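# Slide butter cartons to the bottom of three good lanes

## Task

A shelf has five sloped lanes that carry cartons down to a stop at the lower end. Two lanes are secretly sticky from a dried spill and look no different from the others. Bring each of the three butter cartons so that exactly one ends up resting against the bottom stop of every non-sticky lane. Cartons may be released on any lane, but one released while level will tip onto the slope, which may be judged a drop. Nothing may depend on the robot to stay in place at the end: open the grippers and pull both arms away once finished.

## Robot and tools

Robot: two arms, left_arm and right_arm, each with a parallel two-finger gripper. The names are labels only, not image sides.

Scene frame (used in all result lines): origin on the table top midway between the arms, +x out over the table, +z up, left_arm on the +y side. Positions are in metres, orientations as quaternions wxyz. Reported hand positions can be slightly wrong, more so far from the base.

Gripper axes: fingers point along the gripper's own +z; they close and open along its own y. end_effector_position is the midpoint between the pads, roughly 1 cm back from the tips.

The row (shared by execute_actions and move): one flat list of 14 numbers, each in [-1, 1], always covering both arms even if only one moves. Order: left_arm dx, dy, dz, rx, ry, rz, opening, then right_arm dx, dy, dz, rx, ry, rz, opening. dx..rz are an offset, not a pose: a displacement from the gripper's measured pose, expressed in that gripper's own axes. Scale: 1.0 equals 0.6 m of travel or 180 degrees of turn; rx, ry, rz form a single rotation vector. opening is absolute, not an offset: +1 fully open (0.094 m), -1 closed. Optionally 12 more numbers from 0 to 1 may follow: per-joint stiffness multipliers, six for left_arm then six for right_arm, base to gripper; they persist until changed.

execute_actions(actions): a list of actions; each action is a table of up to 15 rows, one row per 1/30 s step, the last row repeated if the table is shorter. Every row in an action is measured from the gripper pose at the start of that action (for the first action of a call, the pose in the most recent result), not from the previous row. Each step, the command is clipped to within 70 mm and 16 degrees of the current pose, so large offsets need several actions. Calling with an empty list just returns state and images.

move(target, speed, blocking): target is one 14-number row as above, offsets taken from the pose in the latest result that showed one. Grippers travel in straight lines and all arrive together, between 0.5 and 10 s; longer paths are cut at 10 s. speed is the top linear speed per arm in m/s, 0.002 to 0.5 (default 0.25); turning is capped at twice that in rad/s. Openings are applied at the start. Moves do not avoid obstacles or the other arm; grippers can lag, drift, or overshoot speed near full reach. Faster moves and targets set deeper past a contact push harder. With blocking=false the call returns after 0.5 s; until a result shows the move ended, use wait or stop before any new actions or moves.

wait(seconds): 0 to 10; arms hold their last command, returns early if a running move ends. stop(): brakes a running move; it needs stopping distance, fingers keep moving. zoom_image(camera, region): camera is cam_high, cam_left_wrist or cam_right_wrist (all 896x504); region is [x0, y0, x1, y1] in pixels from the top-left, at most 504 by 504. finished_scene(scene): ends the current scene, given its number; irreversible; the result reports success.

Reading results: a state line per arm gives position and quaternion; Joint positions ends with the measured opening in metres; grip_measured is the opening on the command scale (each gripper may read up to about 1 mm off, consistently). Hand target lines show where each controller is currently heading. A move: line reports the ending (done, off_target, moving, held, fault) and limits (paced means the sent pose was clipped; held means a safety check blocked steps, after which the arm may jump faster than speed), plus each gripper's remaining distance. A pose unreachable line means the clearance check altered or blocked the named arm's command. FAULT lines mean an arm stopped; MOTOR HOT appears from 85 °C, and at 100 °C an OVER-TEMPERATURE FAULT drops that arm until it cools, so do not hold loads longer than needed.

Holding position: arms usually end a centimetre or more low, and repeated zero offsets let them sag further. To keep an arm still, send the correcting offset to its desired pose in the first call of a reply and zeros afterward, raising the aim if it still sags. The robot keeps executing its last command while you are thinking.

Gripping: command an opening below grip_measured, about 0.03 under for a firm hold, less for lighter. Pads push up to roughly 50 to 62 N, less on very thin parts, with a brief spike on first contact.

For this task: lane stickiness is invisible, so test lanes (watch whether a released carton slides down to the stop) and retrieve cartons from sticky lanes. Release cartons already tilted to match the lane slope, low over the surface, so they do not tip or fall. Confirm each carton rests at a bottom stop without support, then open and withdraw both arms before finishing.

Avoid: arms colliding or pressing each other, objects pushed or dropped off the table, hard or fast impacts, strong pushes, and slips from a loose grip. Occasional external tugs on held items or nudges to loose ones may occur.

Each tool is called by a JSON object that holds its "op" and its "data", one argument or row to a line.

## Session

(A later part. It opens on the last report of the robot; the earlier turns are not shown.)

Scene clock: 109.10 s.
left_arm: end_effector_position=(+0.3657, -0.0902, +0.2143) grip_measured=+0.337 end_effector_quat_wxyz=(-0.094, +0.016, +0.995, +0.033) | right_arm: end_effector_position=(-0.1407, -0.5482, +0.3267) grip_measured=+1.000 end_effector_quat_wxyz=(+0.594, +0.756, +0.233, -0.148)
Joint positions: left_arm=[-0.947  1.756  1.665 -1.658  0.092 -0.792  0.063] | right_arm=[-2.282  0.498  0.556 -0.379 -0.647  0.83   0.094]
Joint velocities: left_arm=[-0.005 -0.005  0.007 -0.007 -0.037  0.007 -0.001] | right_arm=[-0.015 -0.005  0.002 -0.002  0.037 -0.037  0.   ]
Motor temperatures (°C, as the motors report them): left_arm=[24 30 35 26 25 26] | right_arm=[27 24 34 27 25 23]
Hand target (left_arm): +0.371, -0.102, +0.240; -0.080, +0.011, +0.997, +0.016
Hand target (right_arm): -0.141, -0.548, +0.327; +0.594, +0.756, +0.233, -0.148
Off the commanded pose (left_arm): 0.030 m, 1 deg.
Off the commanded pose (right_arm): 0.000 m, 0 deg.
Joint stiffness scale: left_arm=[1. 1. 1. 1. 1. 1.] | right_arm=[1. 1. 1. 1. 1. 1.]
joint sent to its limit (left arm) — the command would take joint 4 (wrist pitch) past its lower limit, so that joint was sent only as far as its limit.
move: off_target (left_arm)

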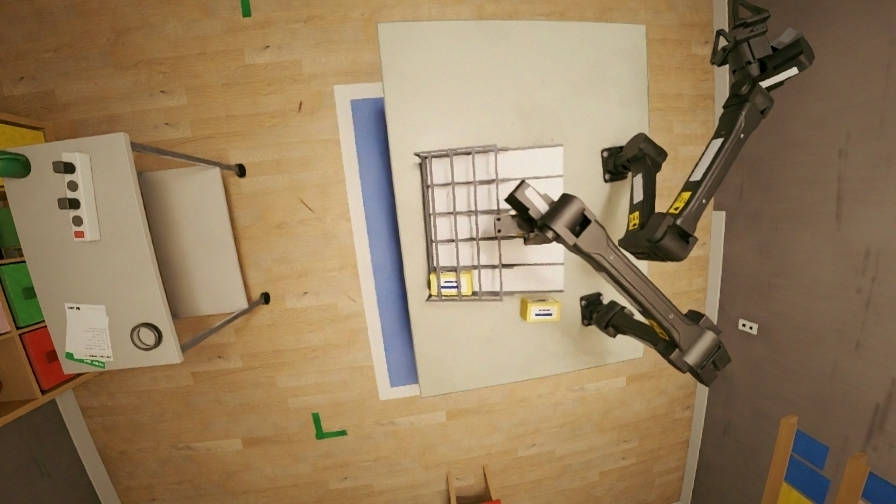

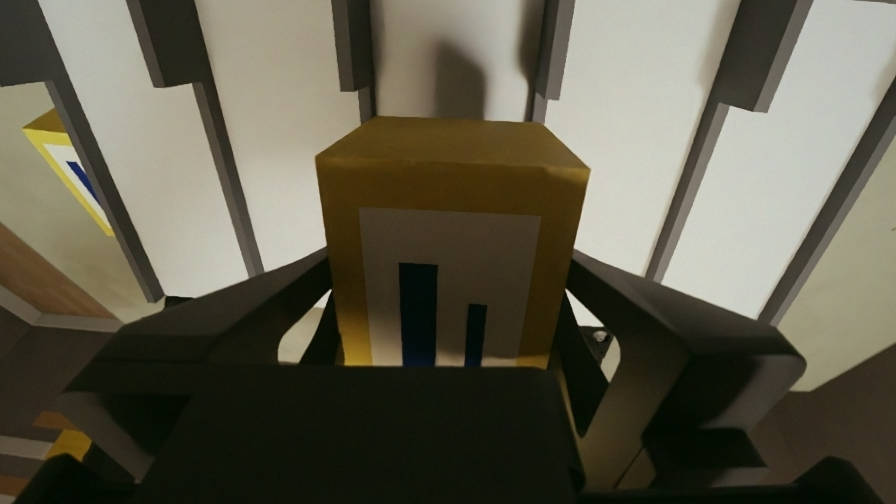

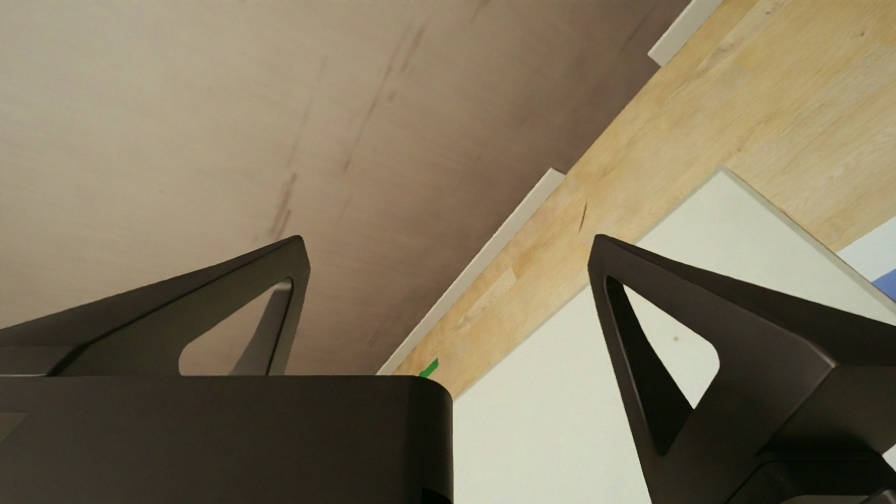

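{"op": "move", "data": {
  "target": [-0.028,-0.003,0.047,0.004,-0.016,0,0.28,0,0,0,0,0,0,1],
  "speed": 0.06
}}

Scene clock: 112.07 s.
left_arm: end_effector_position=(+0.3724, -0.0904, +0.1824) grip_measured=+0.337 end_effector_quat_wxyz=(-0.074, +0.017, +0.997, +0.032) | right_arm: end_effector_position=(-0.1407, -0.5482, +0.3267) grip_measured=+1.000 end_effector_quat_wxyz=(+0.594, +0.756, +0.233, -0.148)
Joint positions: left_arm=[-0.947  1.76   1.591 -1.55   0.064 -0.795  0.063] | right_arm=[-2.282  0.498  0.556 -0.379 -0.647  0.83   0.094]
Joint velocities: left_arm=[-0.005 -0.015  0.012  0.002 -0.022 -0.051 -0.002] | right_arm=[-0.005 -0.005 -0.007 -0.012 -0.081 -0.022  0.   ]
Motor temperatures (°C, as the motors report them): left_arm=[24 30 35 26 25 26] | right_arm=[27 24 34 27 25 23]
Hand target (left_arm): +0.377, -0.090, +0.183; -0.070, +0.016, +0.997, +0.027
Hand target (right_arm): -0.141, -0.548, +0.327; +0.594, +0.756, +0.233, -0.148
Off the commanded pose (left_arm): 0.005 m, 1 deg.
Off the commanded pose (right_arm): 0.000 m, 0 deg.
Joint stiffness scale: left_arm=[1. 1. 1. 1. 1. 1.] | right_arm=[1. 1. 1. 1. 1. 1.]
move: done

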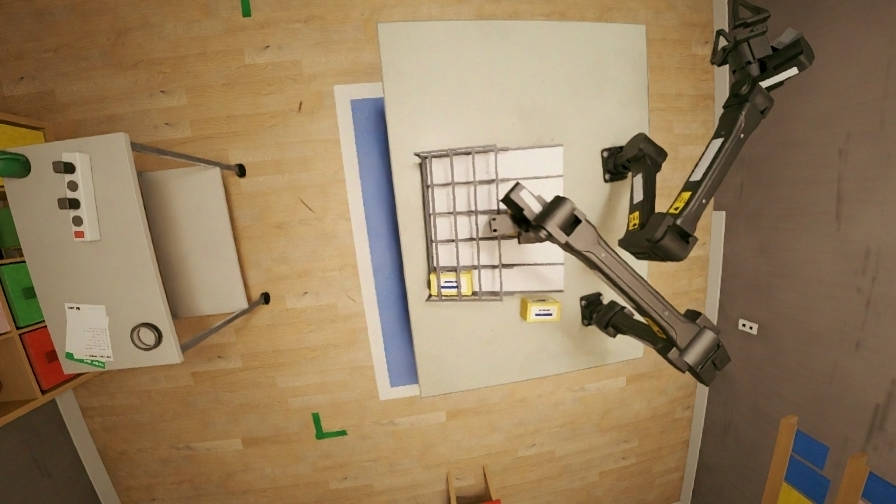

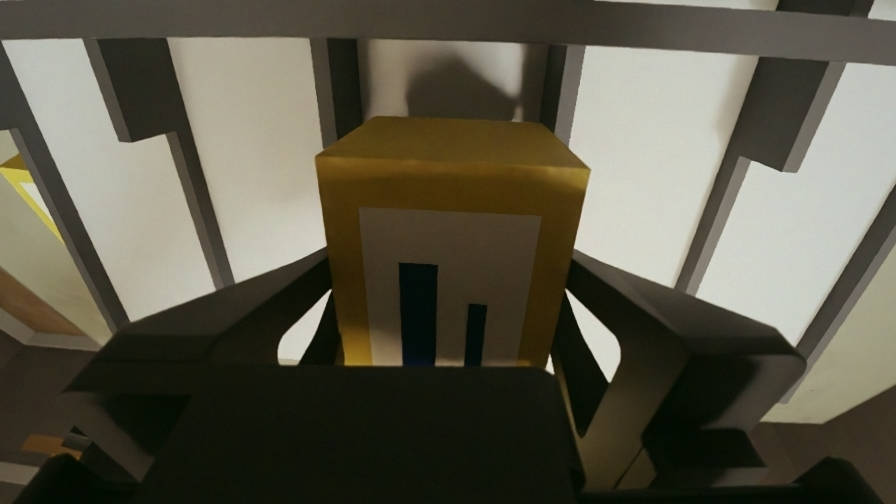

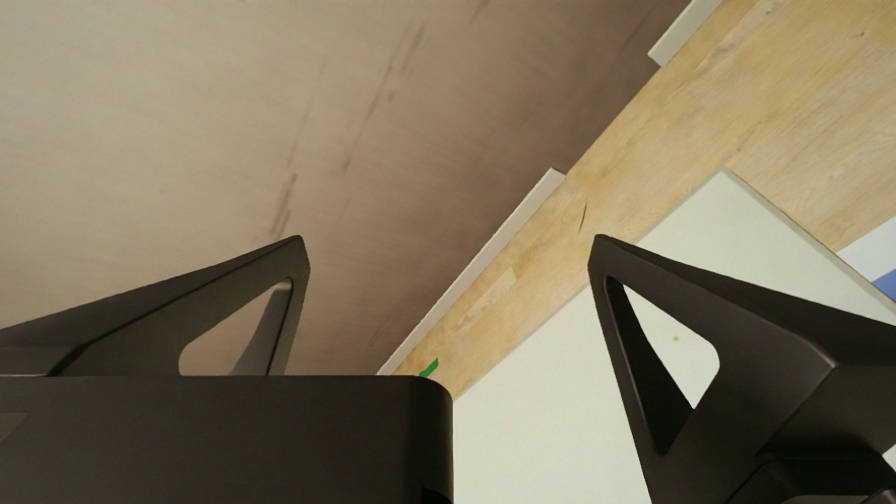

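{"op": "move", "data": {
  "target": [0,-0.003,0.055,0,0,0,0.28,0,0,0,0,0,0,1],
  "speed": 0.02
}}

{"op": "move", "data": {
  "target": [0,0,0.015,0,0,0,0.28,0,0,0,0,0,0,1],
  "speed": 0.02
}}

Scene clock: 116.67 s.
left_arm: end_effector_position=(+0.3706, -0.0883, +0.1566) grip_measured=+0.337 end_effector_quat_wxyz=(-0.073, +0.017, +0.997, +0.031) | right_arm: end_effector_position=(-0.1407, -0.5482, +0.3267) grip_measured=+1.000 end_effector_quat_wxyz=(+0.594, +0.756, +0.233, -0.148)
Joint positions: left_arm=[-0.947  1.764  1.528 -1.479  0.063 -0.795  0.063] | right_arm=[-2.282  0.498  0.556 -0.379 -0.647  0.83   0.094]
Joint velocities: left_arm=[-0.015  0.005 -0.002 -0.002 -0.007 -0.037 -0.   ] | right_arm=[-0.005  0.005 -0.012 -0.007  0.037  0.022  0.   ]
Motor temperatures (°C, as the motors report them): left_arm=[24 30 35 26 25 26] | right_arm=[27 24 34 27 25 23]
Hand target (left_arm): +0.367, -0.090, +0.150; -0.074, +0.017, +0.997, +0.033
Hand target (right_arm): -0.141, -0.548, +0.327; +0.594, +0.756, +0.233, -0.148
Off the commanded pose (left_arm): 0.008 m, 0 deg.
Off the commanded pose (right_arm): 0.000 m, 0 deg.
Joint stiffness scale: left_arm=[1. 1. 1. 1. 1. 1.] | right_arm=[1. 1. 1. 1. 1. 1.]
move: done

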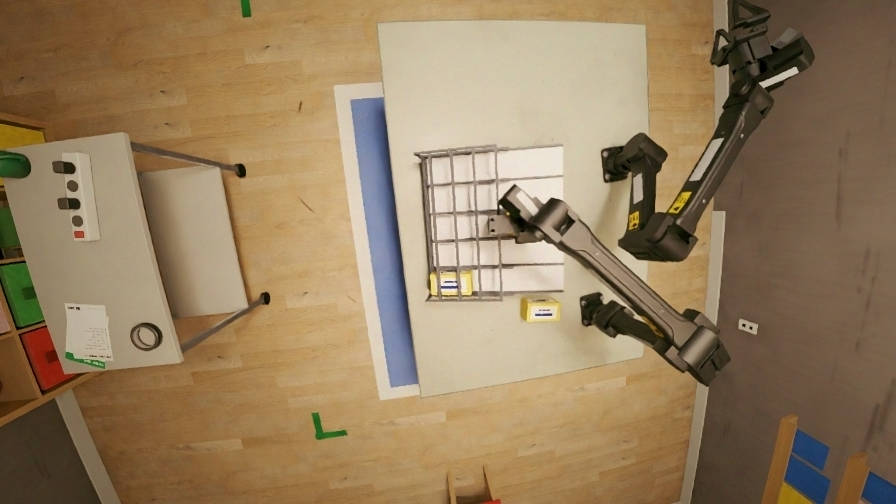

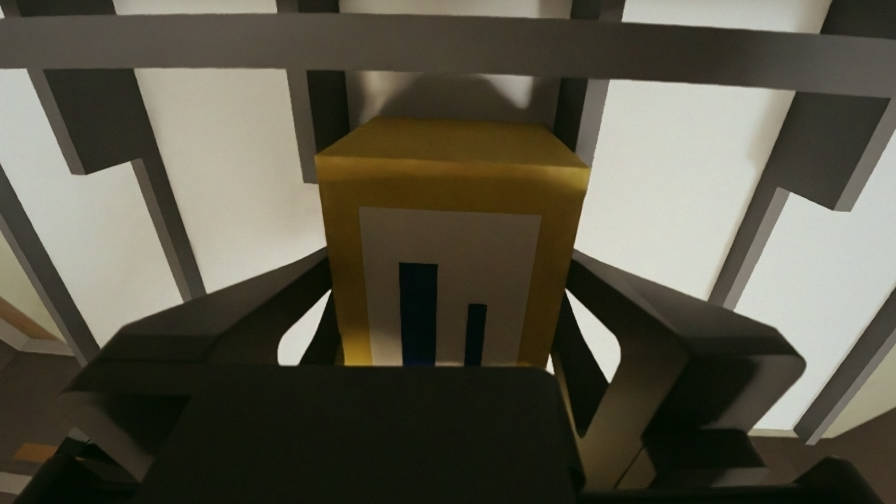

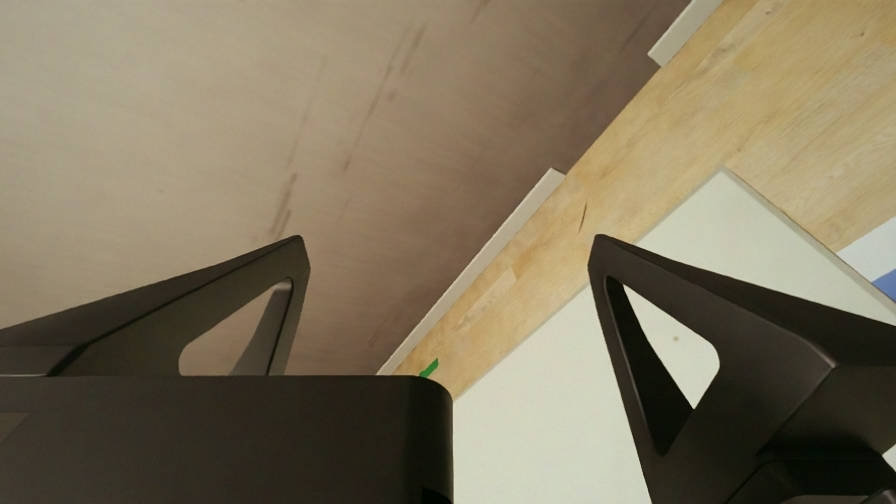

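Scene clock: 117.37 s.
left_arm: end_effector_position=(+0.3716, -0.0893, +0.1558) grip_measured=+0.337 end_effector_quat_wxyz=(-0.070, +0.017, +0.997, +0.029) | right_arm: end_effector_position=(-0.1407, -0.5482, +0.3267) grip_measured=+1.000 end_effector_quat_wxyz=(+0.594, +0.756, +0.233, -0.148)
Joint positions: left_arm=[-0.947  1.764  1.526 -1.471  0.063 -0.795  0.063] | right_arm=[-2.282  0.498  0.556 -0.379 -0.647  0.83   0.094]
Joint velocities: left_arm=[-0.005 -0.015 -0.017  0.007  0.022  0.081 -0.001] | right_arm=[ 0.005 -0.015  0.002 -0.012 -0.037  0.022  0.   ]
Motor temperatures (°C, as the motors report them): left_arm=[24 30 35 26 25 26] | right_arm=[27 24 34 27 25 23]
Hand target (left_arm): +0.369, -0.088, +0.148; -0.073, +0.017, +0.997, +0.031
Hand target (right_arm): -0.141, -0.548, +0.327; +0.594, +0.756, +0.233, -0.148
Off the commanded pose (left_arm): 0.009 m, 0 deg.
Off the commanded pose (right_arm): 0.000 m, 0 deg.
Joint stiffness scale: left_arm=[1. 1. 1. 1. 1. 1.] | right_arm=[1. 1. 1. 1. 1. 1.]
move: done

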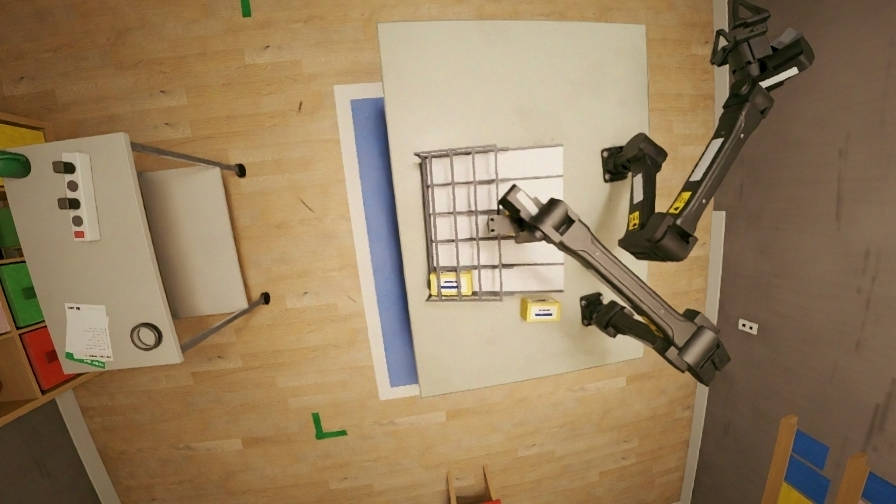

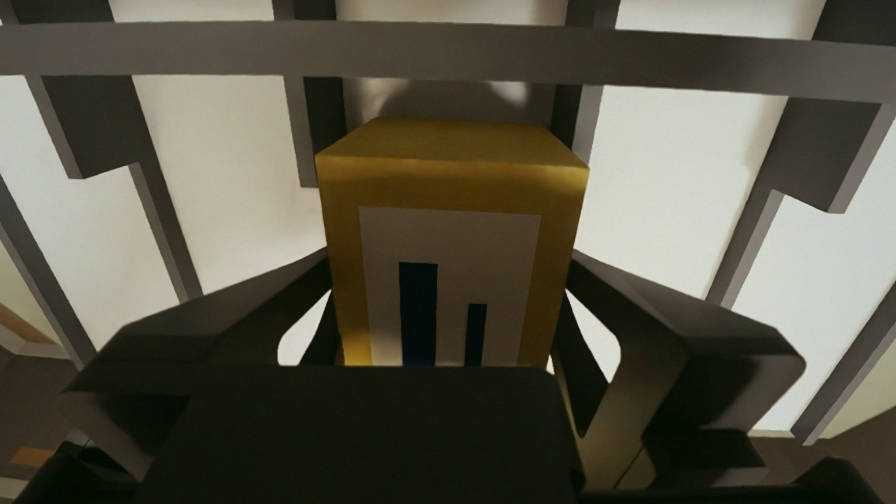

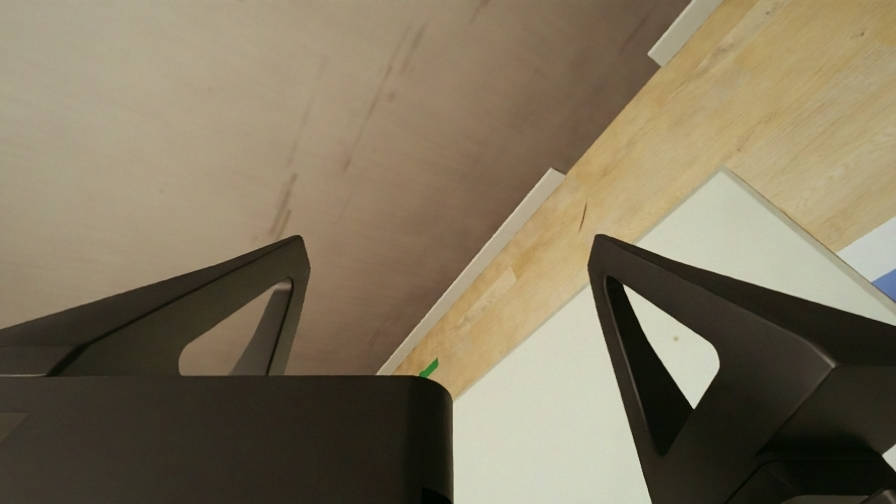

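{"op": "move", "data": {
  "target": [0,0,0,0,0,0,0.65,0,0,0,0,0,0,1]
}}

{"op": "wait", "data": {
  "seconds": 1
}}

Scene clock: 120.13 s.
left_arm: end_effector_position=(+0.3716, -0.0893, +0.1558) grip_measured=+0.648 end_effector_quat_wxyz=(-0.070, +0.017, +0.997, +0.029) | right_arm: end_effector_position=(-0.1407, -0.5482, +0.3267) grip_measured=+1.000 end_effector_quat_wxyz=(+0.594, +0.756, +0.233, -0.148)
Joint positions: left_arm=[-0.947  1.764  1.526 -1.471  0.063 -0.795  0.077] | right_arm=[-2.282  0.498  0.556 -0.379 -0.647  0.83   0.094]
Joint velocities: left_arm=[ 0.005 -0.005 -0.007  0.007 -0.081 -0.022  0.001] | right_arm=[-0.005 -0.005 -0.012 -0.002  0.007 -0.007  0.   ]
Motor temperatures (°C, as the motors report them): left_arm=[24 30 34 26 25 26] | right_arm=[27 24 34 27 25 23]
Hand target (left_arm): +0.372, -0.089, +0.156; -0.070, +0.017, +0.997, +0.029
Hand target (right_arm): -0.141, -0.548, +0.327; +0.594, +0.756, +0.233, -0.148
Off the commanded pose (left_arm): 0.000 m, 0 deg.
Off the commanded pose (right_arm): 0.000 m, 0 deg.
Joint stiffness scale: left_arm=[1. 1. 1. 1. 1. 1.] | right_arm=[1. 1. 1. 1. 1. 1.]
move: done

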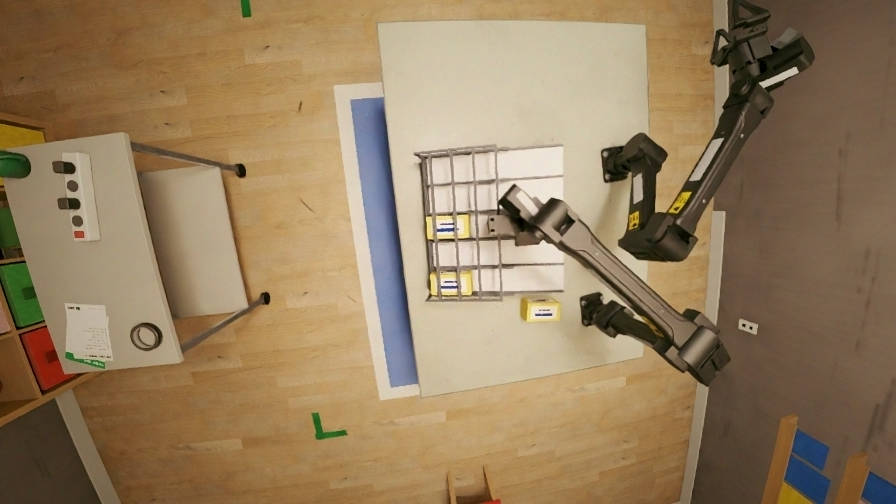

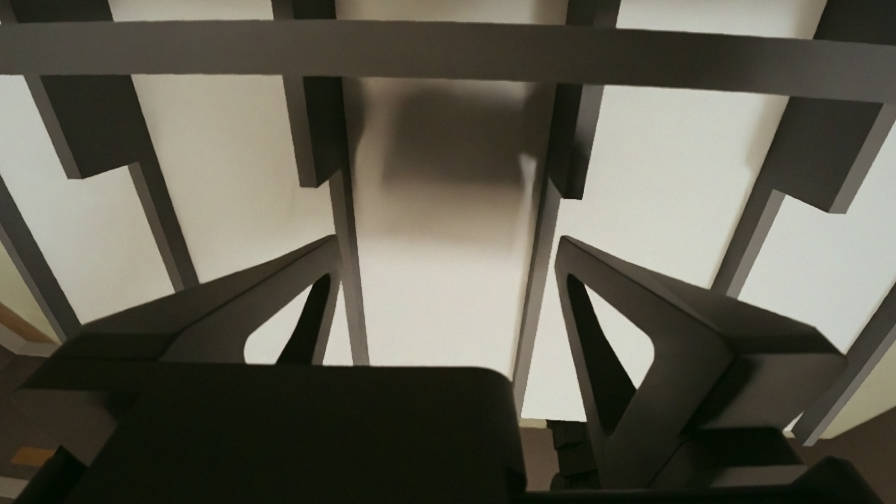

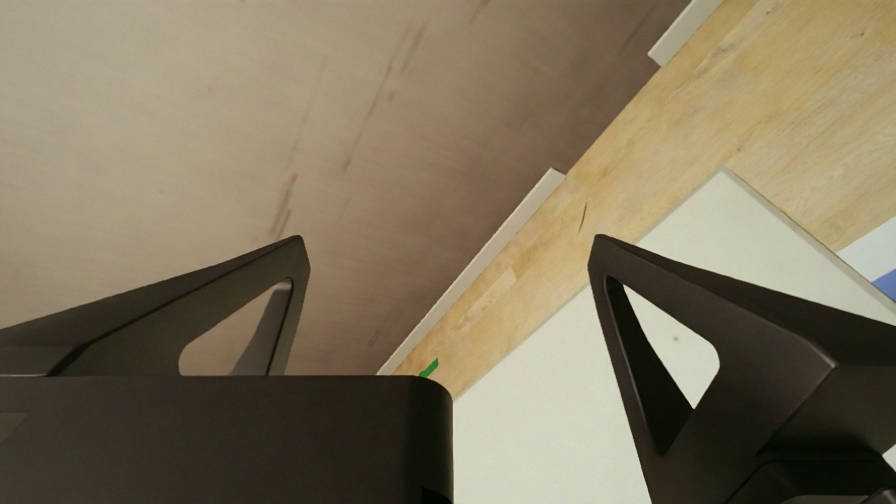

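Scene clock: 121.13 s.
left_arm: end_effector_position=(+0.3716, -0.0893, +0.1558) grip_measured=+0.648 end_effector_quat_wxyz=(-0.070, +0.017, +0.997, +0.029) | right_arm: end_effector_position=(-0.1407, -0.5482, +0.3267) grip_measured=+1.000 end_effector_quat_wxyz=(+0.594, +0.756, +0.233, -0.148)
Joint positions: left_arm=[-0.947  1.764  1.526 -1.471  0.063 -0.795  0.077] | right_arm=[-2.282  0.498  0.556 -0.379 -0.647  0.83   0.094]
Joint velocities: left_arm=[-0.005 -0.005  0.002  0.007 -0.022  0.007 -0.   ] | right_arm=[-0.005  0.005 -0.007  0.012  0.022  0.022  0.   ]
Motor temperatures (°C, as the motors report them): left_arm=[24 30 34 26 25 26] | right_arm=[27 24 34 27 25 23]
Hand target (left_arm): +0.372, -0.089, +0.156; -0.070, +0.017, +0.997, +0.029
Hand target (right_arm): -0.141, -0.548, +0.327; +0.594, +0.756, +0.233, -0.148
Off the commanded pose (left_arm): 0.000 m, 0 deg.
Off the commanded pose (right_arm): 0.000 m, 0 deg.
Joint stiffness scale: left_arm=[1. 1. 1. 1. 1. 1.] | right_arm=[1. 1. 1. 1. 1. 1.]
wait: 1.00 s; at rest by 0.17 s

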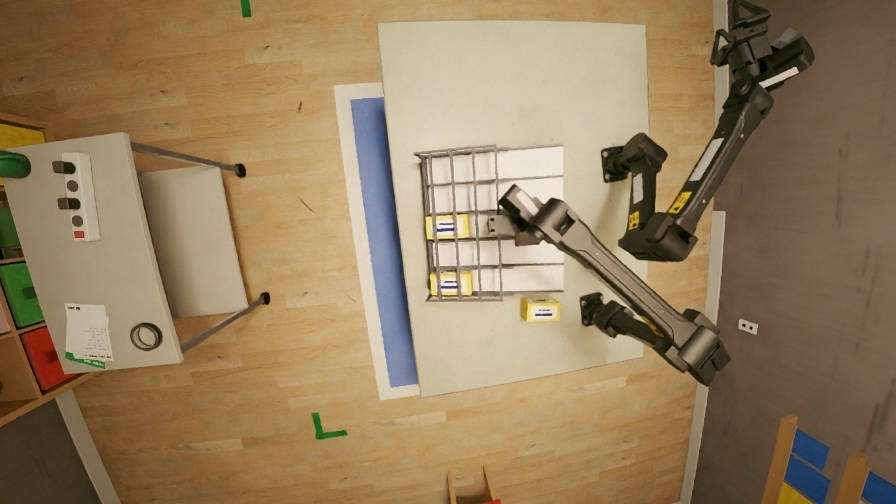

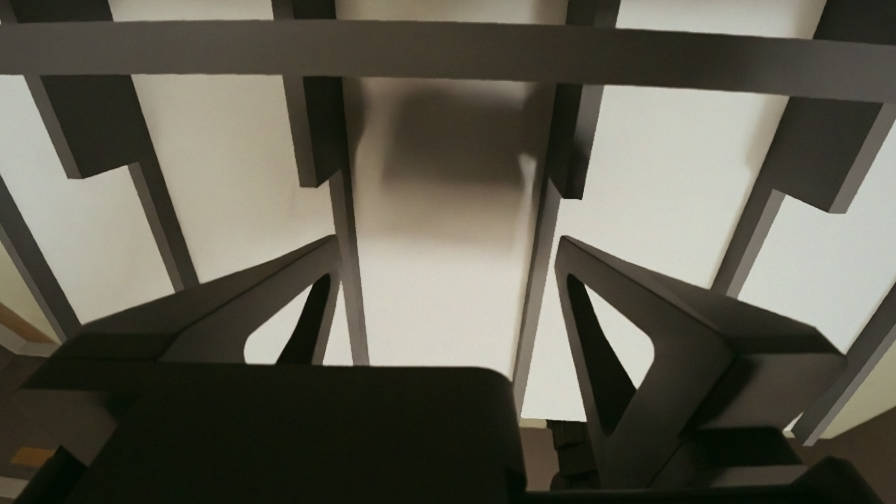

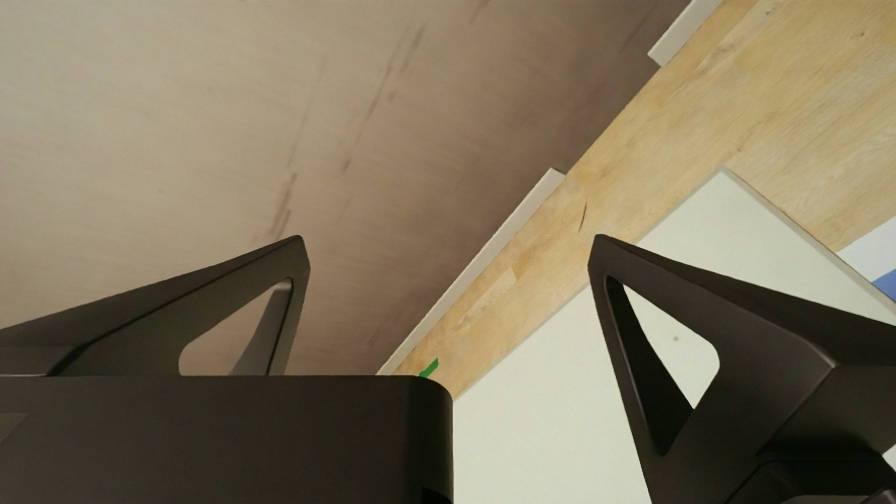

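{"op": "move", "data": {
  "target": [0,0,-0.14,0,-0.05,0,1,0,0,0.25,0,0,0,1],
  "speed": 0.15
}}

Scene clock: 125.13 s.
left_arm: end_effector_position=(+0.3818, -0.0842, +0.2217) grip_measured=+1.000 end_effector_quat_wxyz=(-0.003, +0.023, +0.999, +0.037) | right_arm: end_effector_position=(-0.1343, -0.6779, +0.2553) grip_measured=+1.000 end_effector_quat_wxyz=(+0.570, +0.777, +0.230, -0.136)
Joint positions: left_arm=[-0.963  1.693  1.611 -1.548 -0.046 -0.804  0.094] | right_arm=[-1.993  0.982  0.581  0.058 -0.364  0.923  0.094]
Joint velocities: left_arm=[-0.005 -0.005 -0.002  0.007 -0.007  0.007  0.   ] | right_arm=[-0.015 -0.005 -0.007 -0.002 -0.037 -0.007  0.   ]
Motor temperatures (°C, as the motors report them): left_arm=[24 30 35 26 25 26] | right_arm=[27 24 35 27 25 23]
Hand target (left_arm): +0.384, -0.094, +0.239; +0.008, +0.019, +0.999, +0.027
Hand target (right_arm): -0.134, -0.691, +0.290; +0.595, +0.756, +0.231, -0.147
Off the commanded pose (left_arm): 0.020 m, 2 deg.
Off the commanded pose (right_arm): 0.037 m, 4 deg.
Joint stiffness scale: left_arm=[1. 1. 1. 1. 1. 1.] | right_arm=[1. 1. 1. 1. 1. 1.]
move: off_target (left_arm, right_arm)

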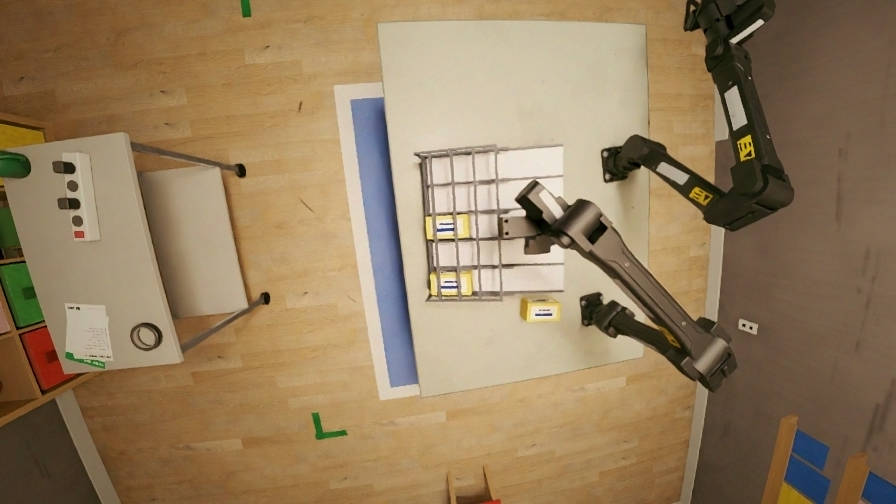

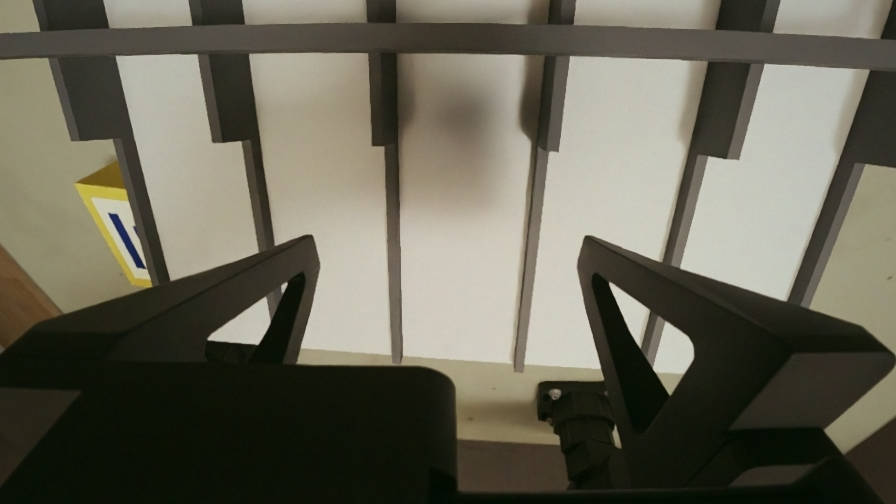

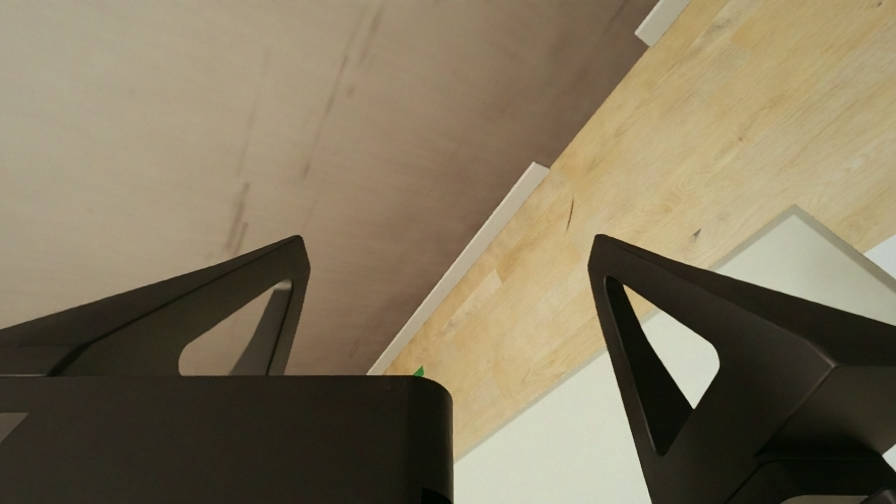

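{"op": "move", "data": {
  "target": [0.19,0.525,0.04,0.012,-0.05,0.012,1,0,0,0.17,0,0,0,1],
  "speed": 0.2
}}

Scene clock: 129.83 s.
left_arm: end_effector_position=(+0.2858, +0.2380, +0.2341) grip_measured=+1.000 end_effector_quat_wxyz=(+0.085, +0.035, +0.996, +0.017) | right_arm: end_effector_position=(-0.1313, -0.7554, +0.1979) grip_measured=+1.000 end_effector_quat_wxyz=(+0.547, +0.795, +0.229, -0.128)
Joint positions: left_arm=[-0.361  0.858  0.897 -1.451 -0.068 -0.17   0.094] | right_arm=[-1.912  1.306  0.679  0.235 -0.278  0.947  0.094]
Joint velocities: left_arm=[-0.024 -0.015 -0.002  0.002 -0.007  0.081  0.   ] | right_arm=[-0.005  0.005 -0.002 -0.002  0.007  0.022  0.   ]
Motor temperatures (°C, as the motors report them): left_arm=[24 30 35 26 25 26] | right_arm=[27 24 35 27 25 23]
Hand target (left_arm): +0.282, +0.240, +0.227; +0.073, +0.044, +0.996, +0.018
Hand target (right_arm): -0.129, -0.773, +0.224; +0.570, +0.777, +0.230, -0.135
Off the commanded pose (left_arm): 0.013 m, 2 deg.
Off the commanded pose (right_arm): 0.032 m, 3 deg.
Joint stiffness scale: left_arm=[1. 1. 1. 1. 1. 1.] | right_arm=[1. 1. 1. 1. 1. 1.]
move: off_target (left_arm, right_arm)

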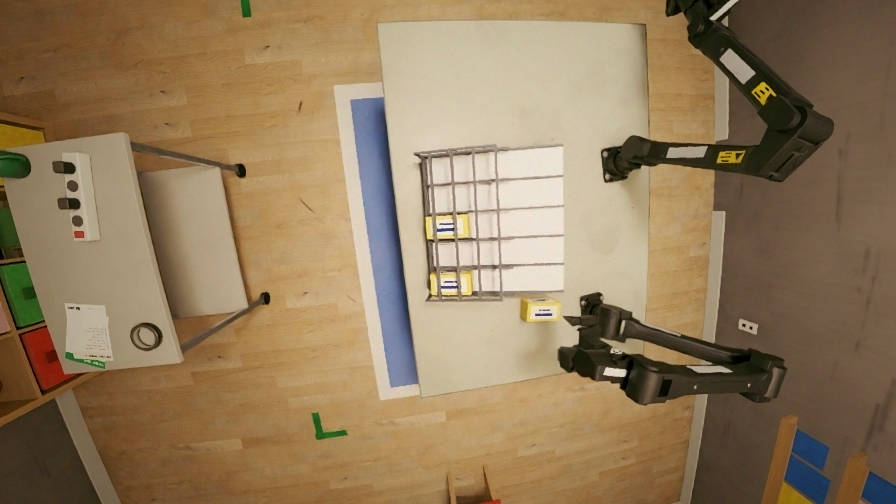

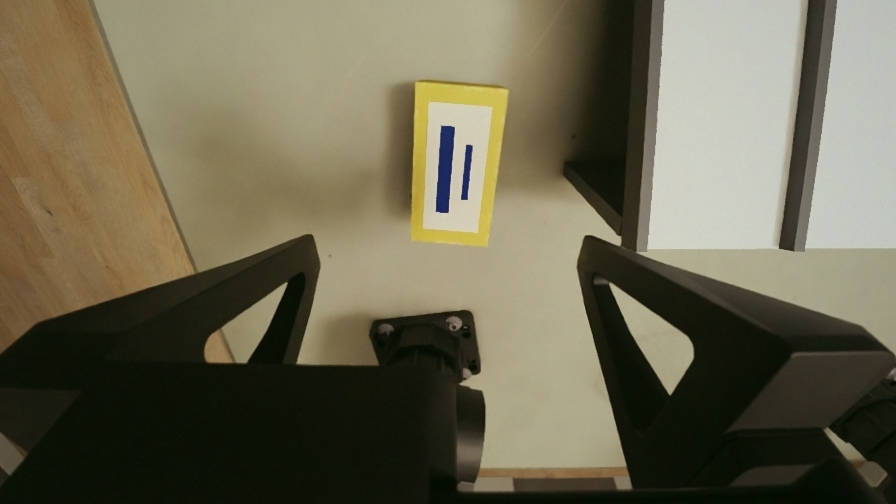

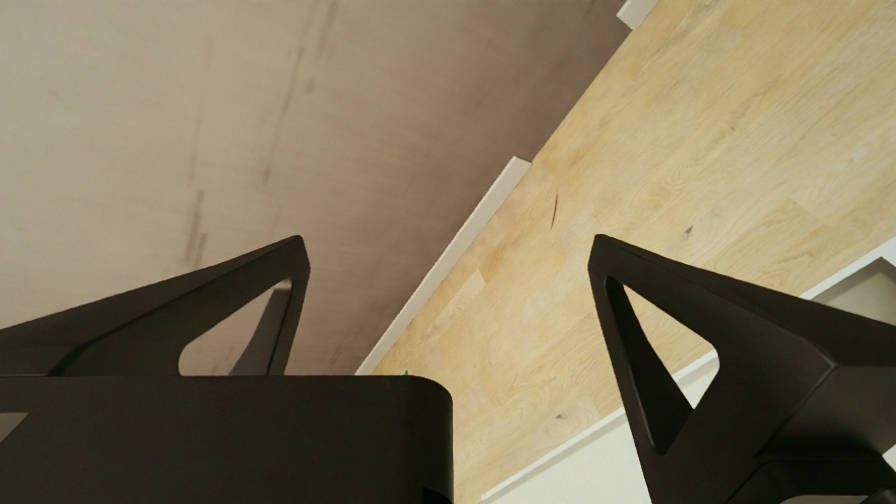

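{"op": "move", "data": {
  "target": [0.032,-0.009,0.223,0,0,0.02,1,0,0,0,0,0,0,1],
  "speed": 0.12
}}

Scene clock: 133.47 s.
left_arm: end_effector_position=(+0.2873, +0.2376, +0.1035) grip_measured=+1.000 end_effector_quat_wxyz=(+0.082, +0.057, +0.995, +0.019) | right_arm: end_effector_position=(-0.1313, -0.7554, +0.1979) grip_measured=+1.000 end_effector_quat_wxyz=(+0.547, +0.795, +0.229, -0.128)
Joint positions: left_arm=[-0.361  0.93   0.586 -1.072 -0.068 -0.127  0.094] | right_arm=[-1.912  1.306  0.679  0.235 -0.278  0.948  0.094]
Joint velocities: left_arm=[ 0.005 -0.005  0.007  0.002  0.066  0.051  0.   ] | right_arm=[-0.005  0.005 -0.002 -0.007 -0.037  0.022  0.   ]
Motor temperatures (°C, as the motors report them): left_arm=[24 30 35 26 25 26] | right_arm=[27 24 35 27 25 23]
Hand target (left_arm): +0.288, +0.237, +0.099; +0.084, +0.066, +0.994, +0.019
Hand target (right_arm): -0.131, -0.755, +0.198; +0.547, +0.795, +0.229, -0.128
Off the commanded pose (left_arm): 0.005 m, 1 deg.
Off the commanded pose (right_arm): 0.000 m, 0 deg.
Joint stiffness scale: left_arm=[1. 1. 1. 1. 1. 1.] | right_arm=[1. 1. 1. 1. 1. 1.]
move: done

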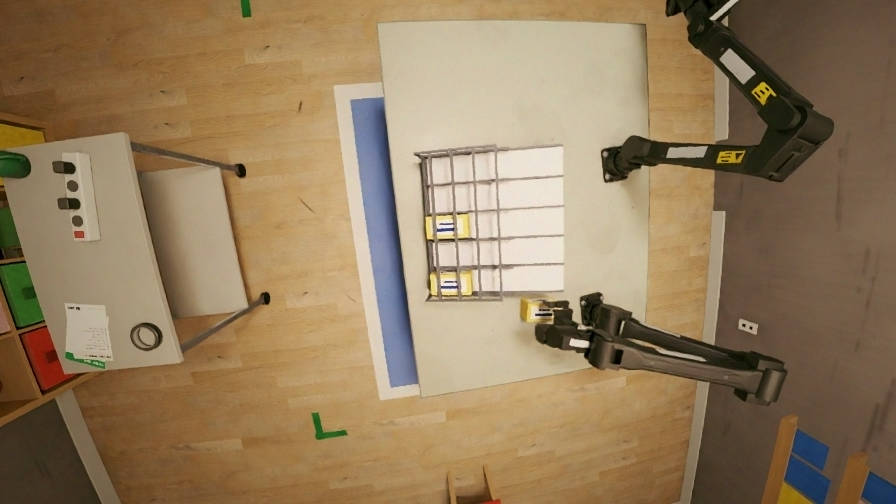

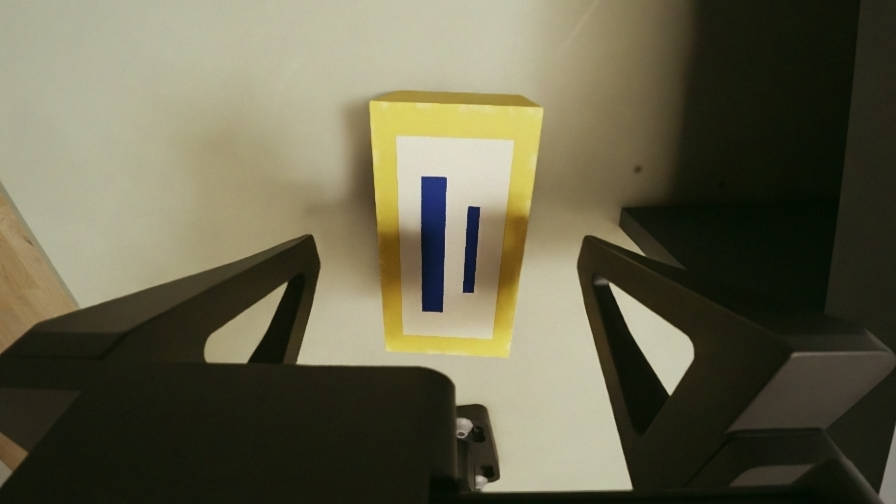

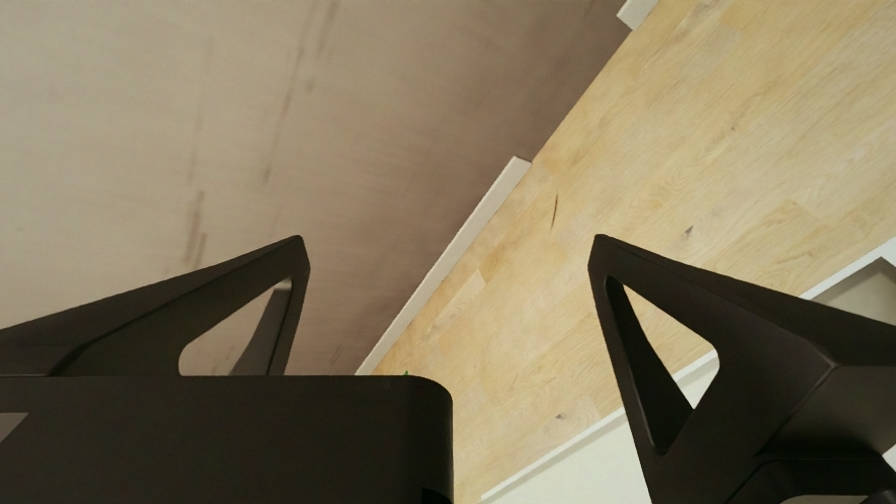

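{"op": "move", "data": {
  "target": [0.008,0,0.11,0,0,0,1,0,0,0,0,0,0,1],
  "speed": 0.06
}}

Scene clock: 136.50 s.
left_arm: end_effector_position=(+0.2936, +0.2369, +0.0428) grip_measured=+1.000 end_effector_quat_wxyz=(+0.082, +0.056, +0.995, +0.019) | right_arm: end_effector_position=(-0.1313, -0.7554, +0.1979) grip_measured=+1.000 end_effector_quat_wxyz=(+0.547, +0.795, +0.229, -0.128)
Joint positions: left_arm=[-0.357  1.06   0.482 -0.837 -0.068 -0.126  0.094] | right_arm=[-1.912  1.306  0.679  0.235 -0.278  0.948  0.094]
Joint velocities: left_arm=[-0.005  0.005  0.002 -0.002  0.081  0.037  0.   ] | right_arm=[-0.005  0.005 -0.007  0.002  0.022  0.007  0.   ]
Motor temperatures (°C, as the motors report them): left_arm=[24 30 34 26 25 26] | right_arm=[27 24 35 27 25 23]
Hand target (left_arm): +0.293, +0.240, +0.037; +0.082, +0.057, +0.995, +0.019
Hand target (right_arm): -0.131, -0.755, +0.198; +0.547, +0.795, +0.229, -0.128
Off the commanded pose (left_arm): 0.006 m, 0 deg.
Off the commanded pose (right_arm): 0.000 m, 0 deg.
Joint stiffness scale: left_arm=[1. 1. 1. 1. 1. 1.] | right_arm=[1. 1. 1. 1. 1. 1.]
move: done

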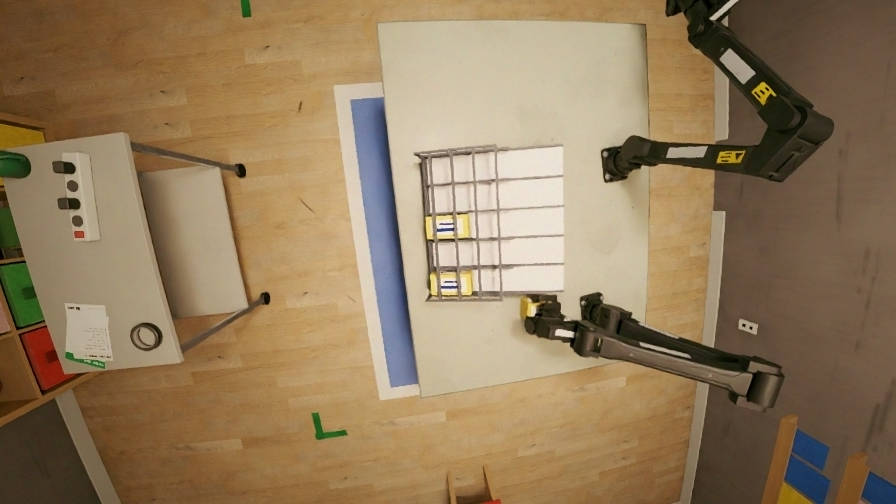

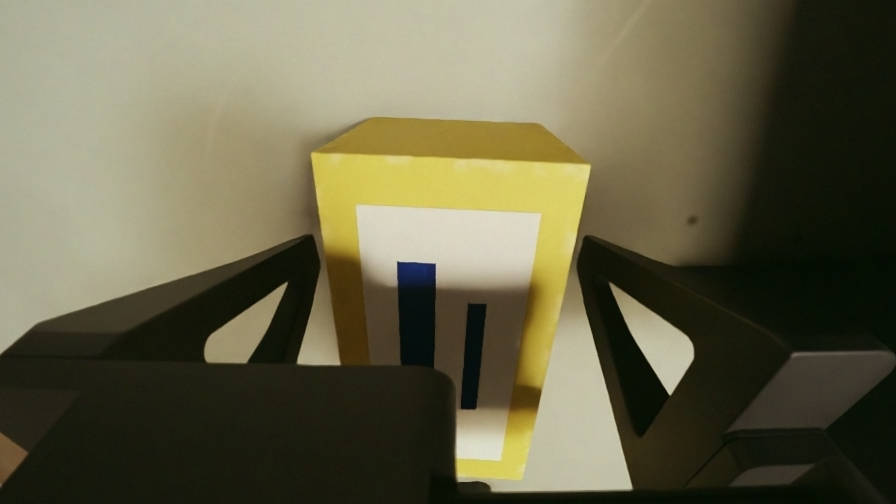

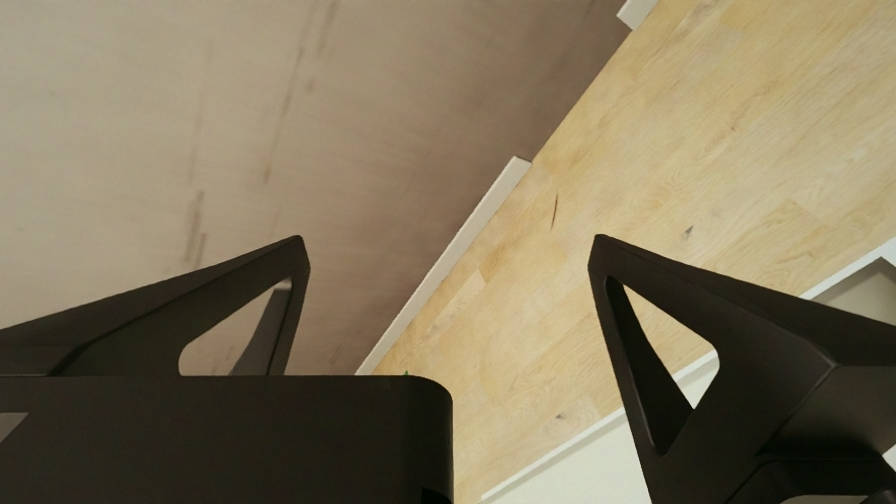

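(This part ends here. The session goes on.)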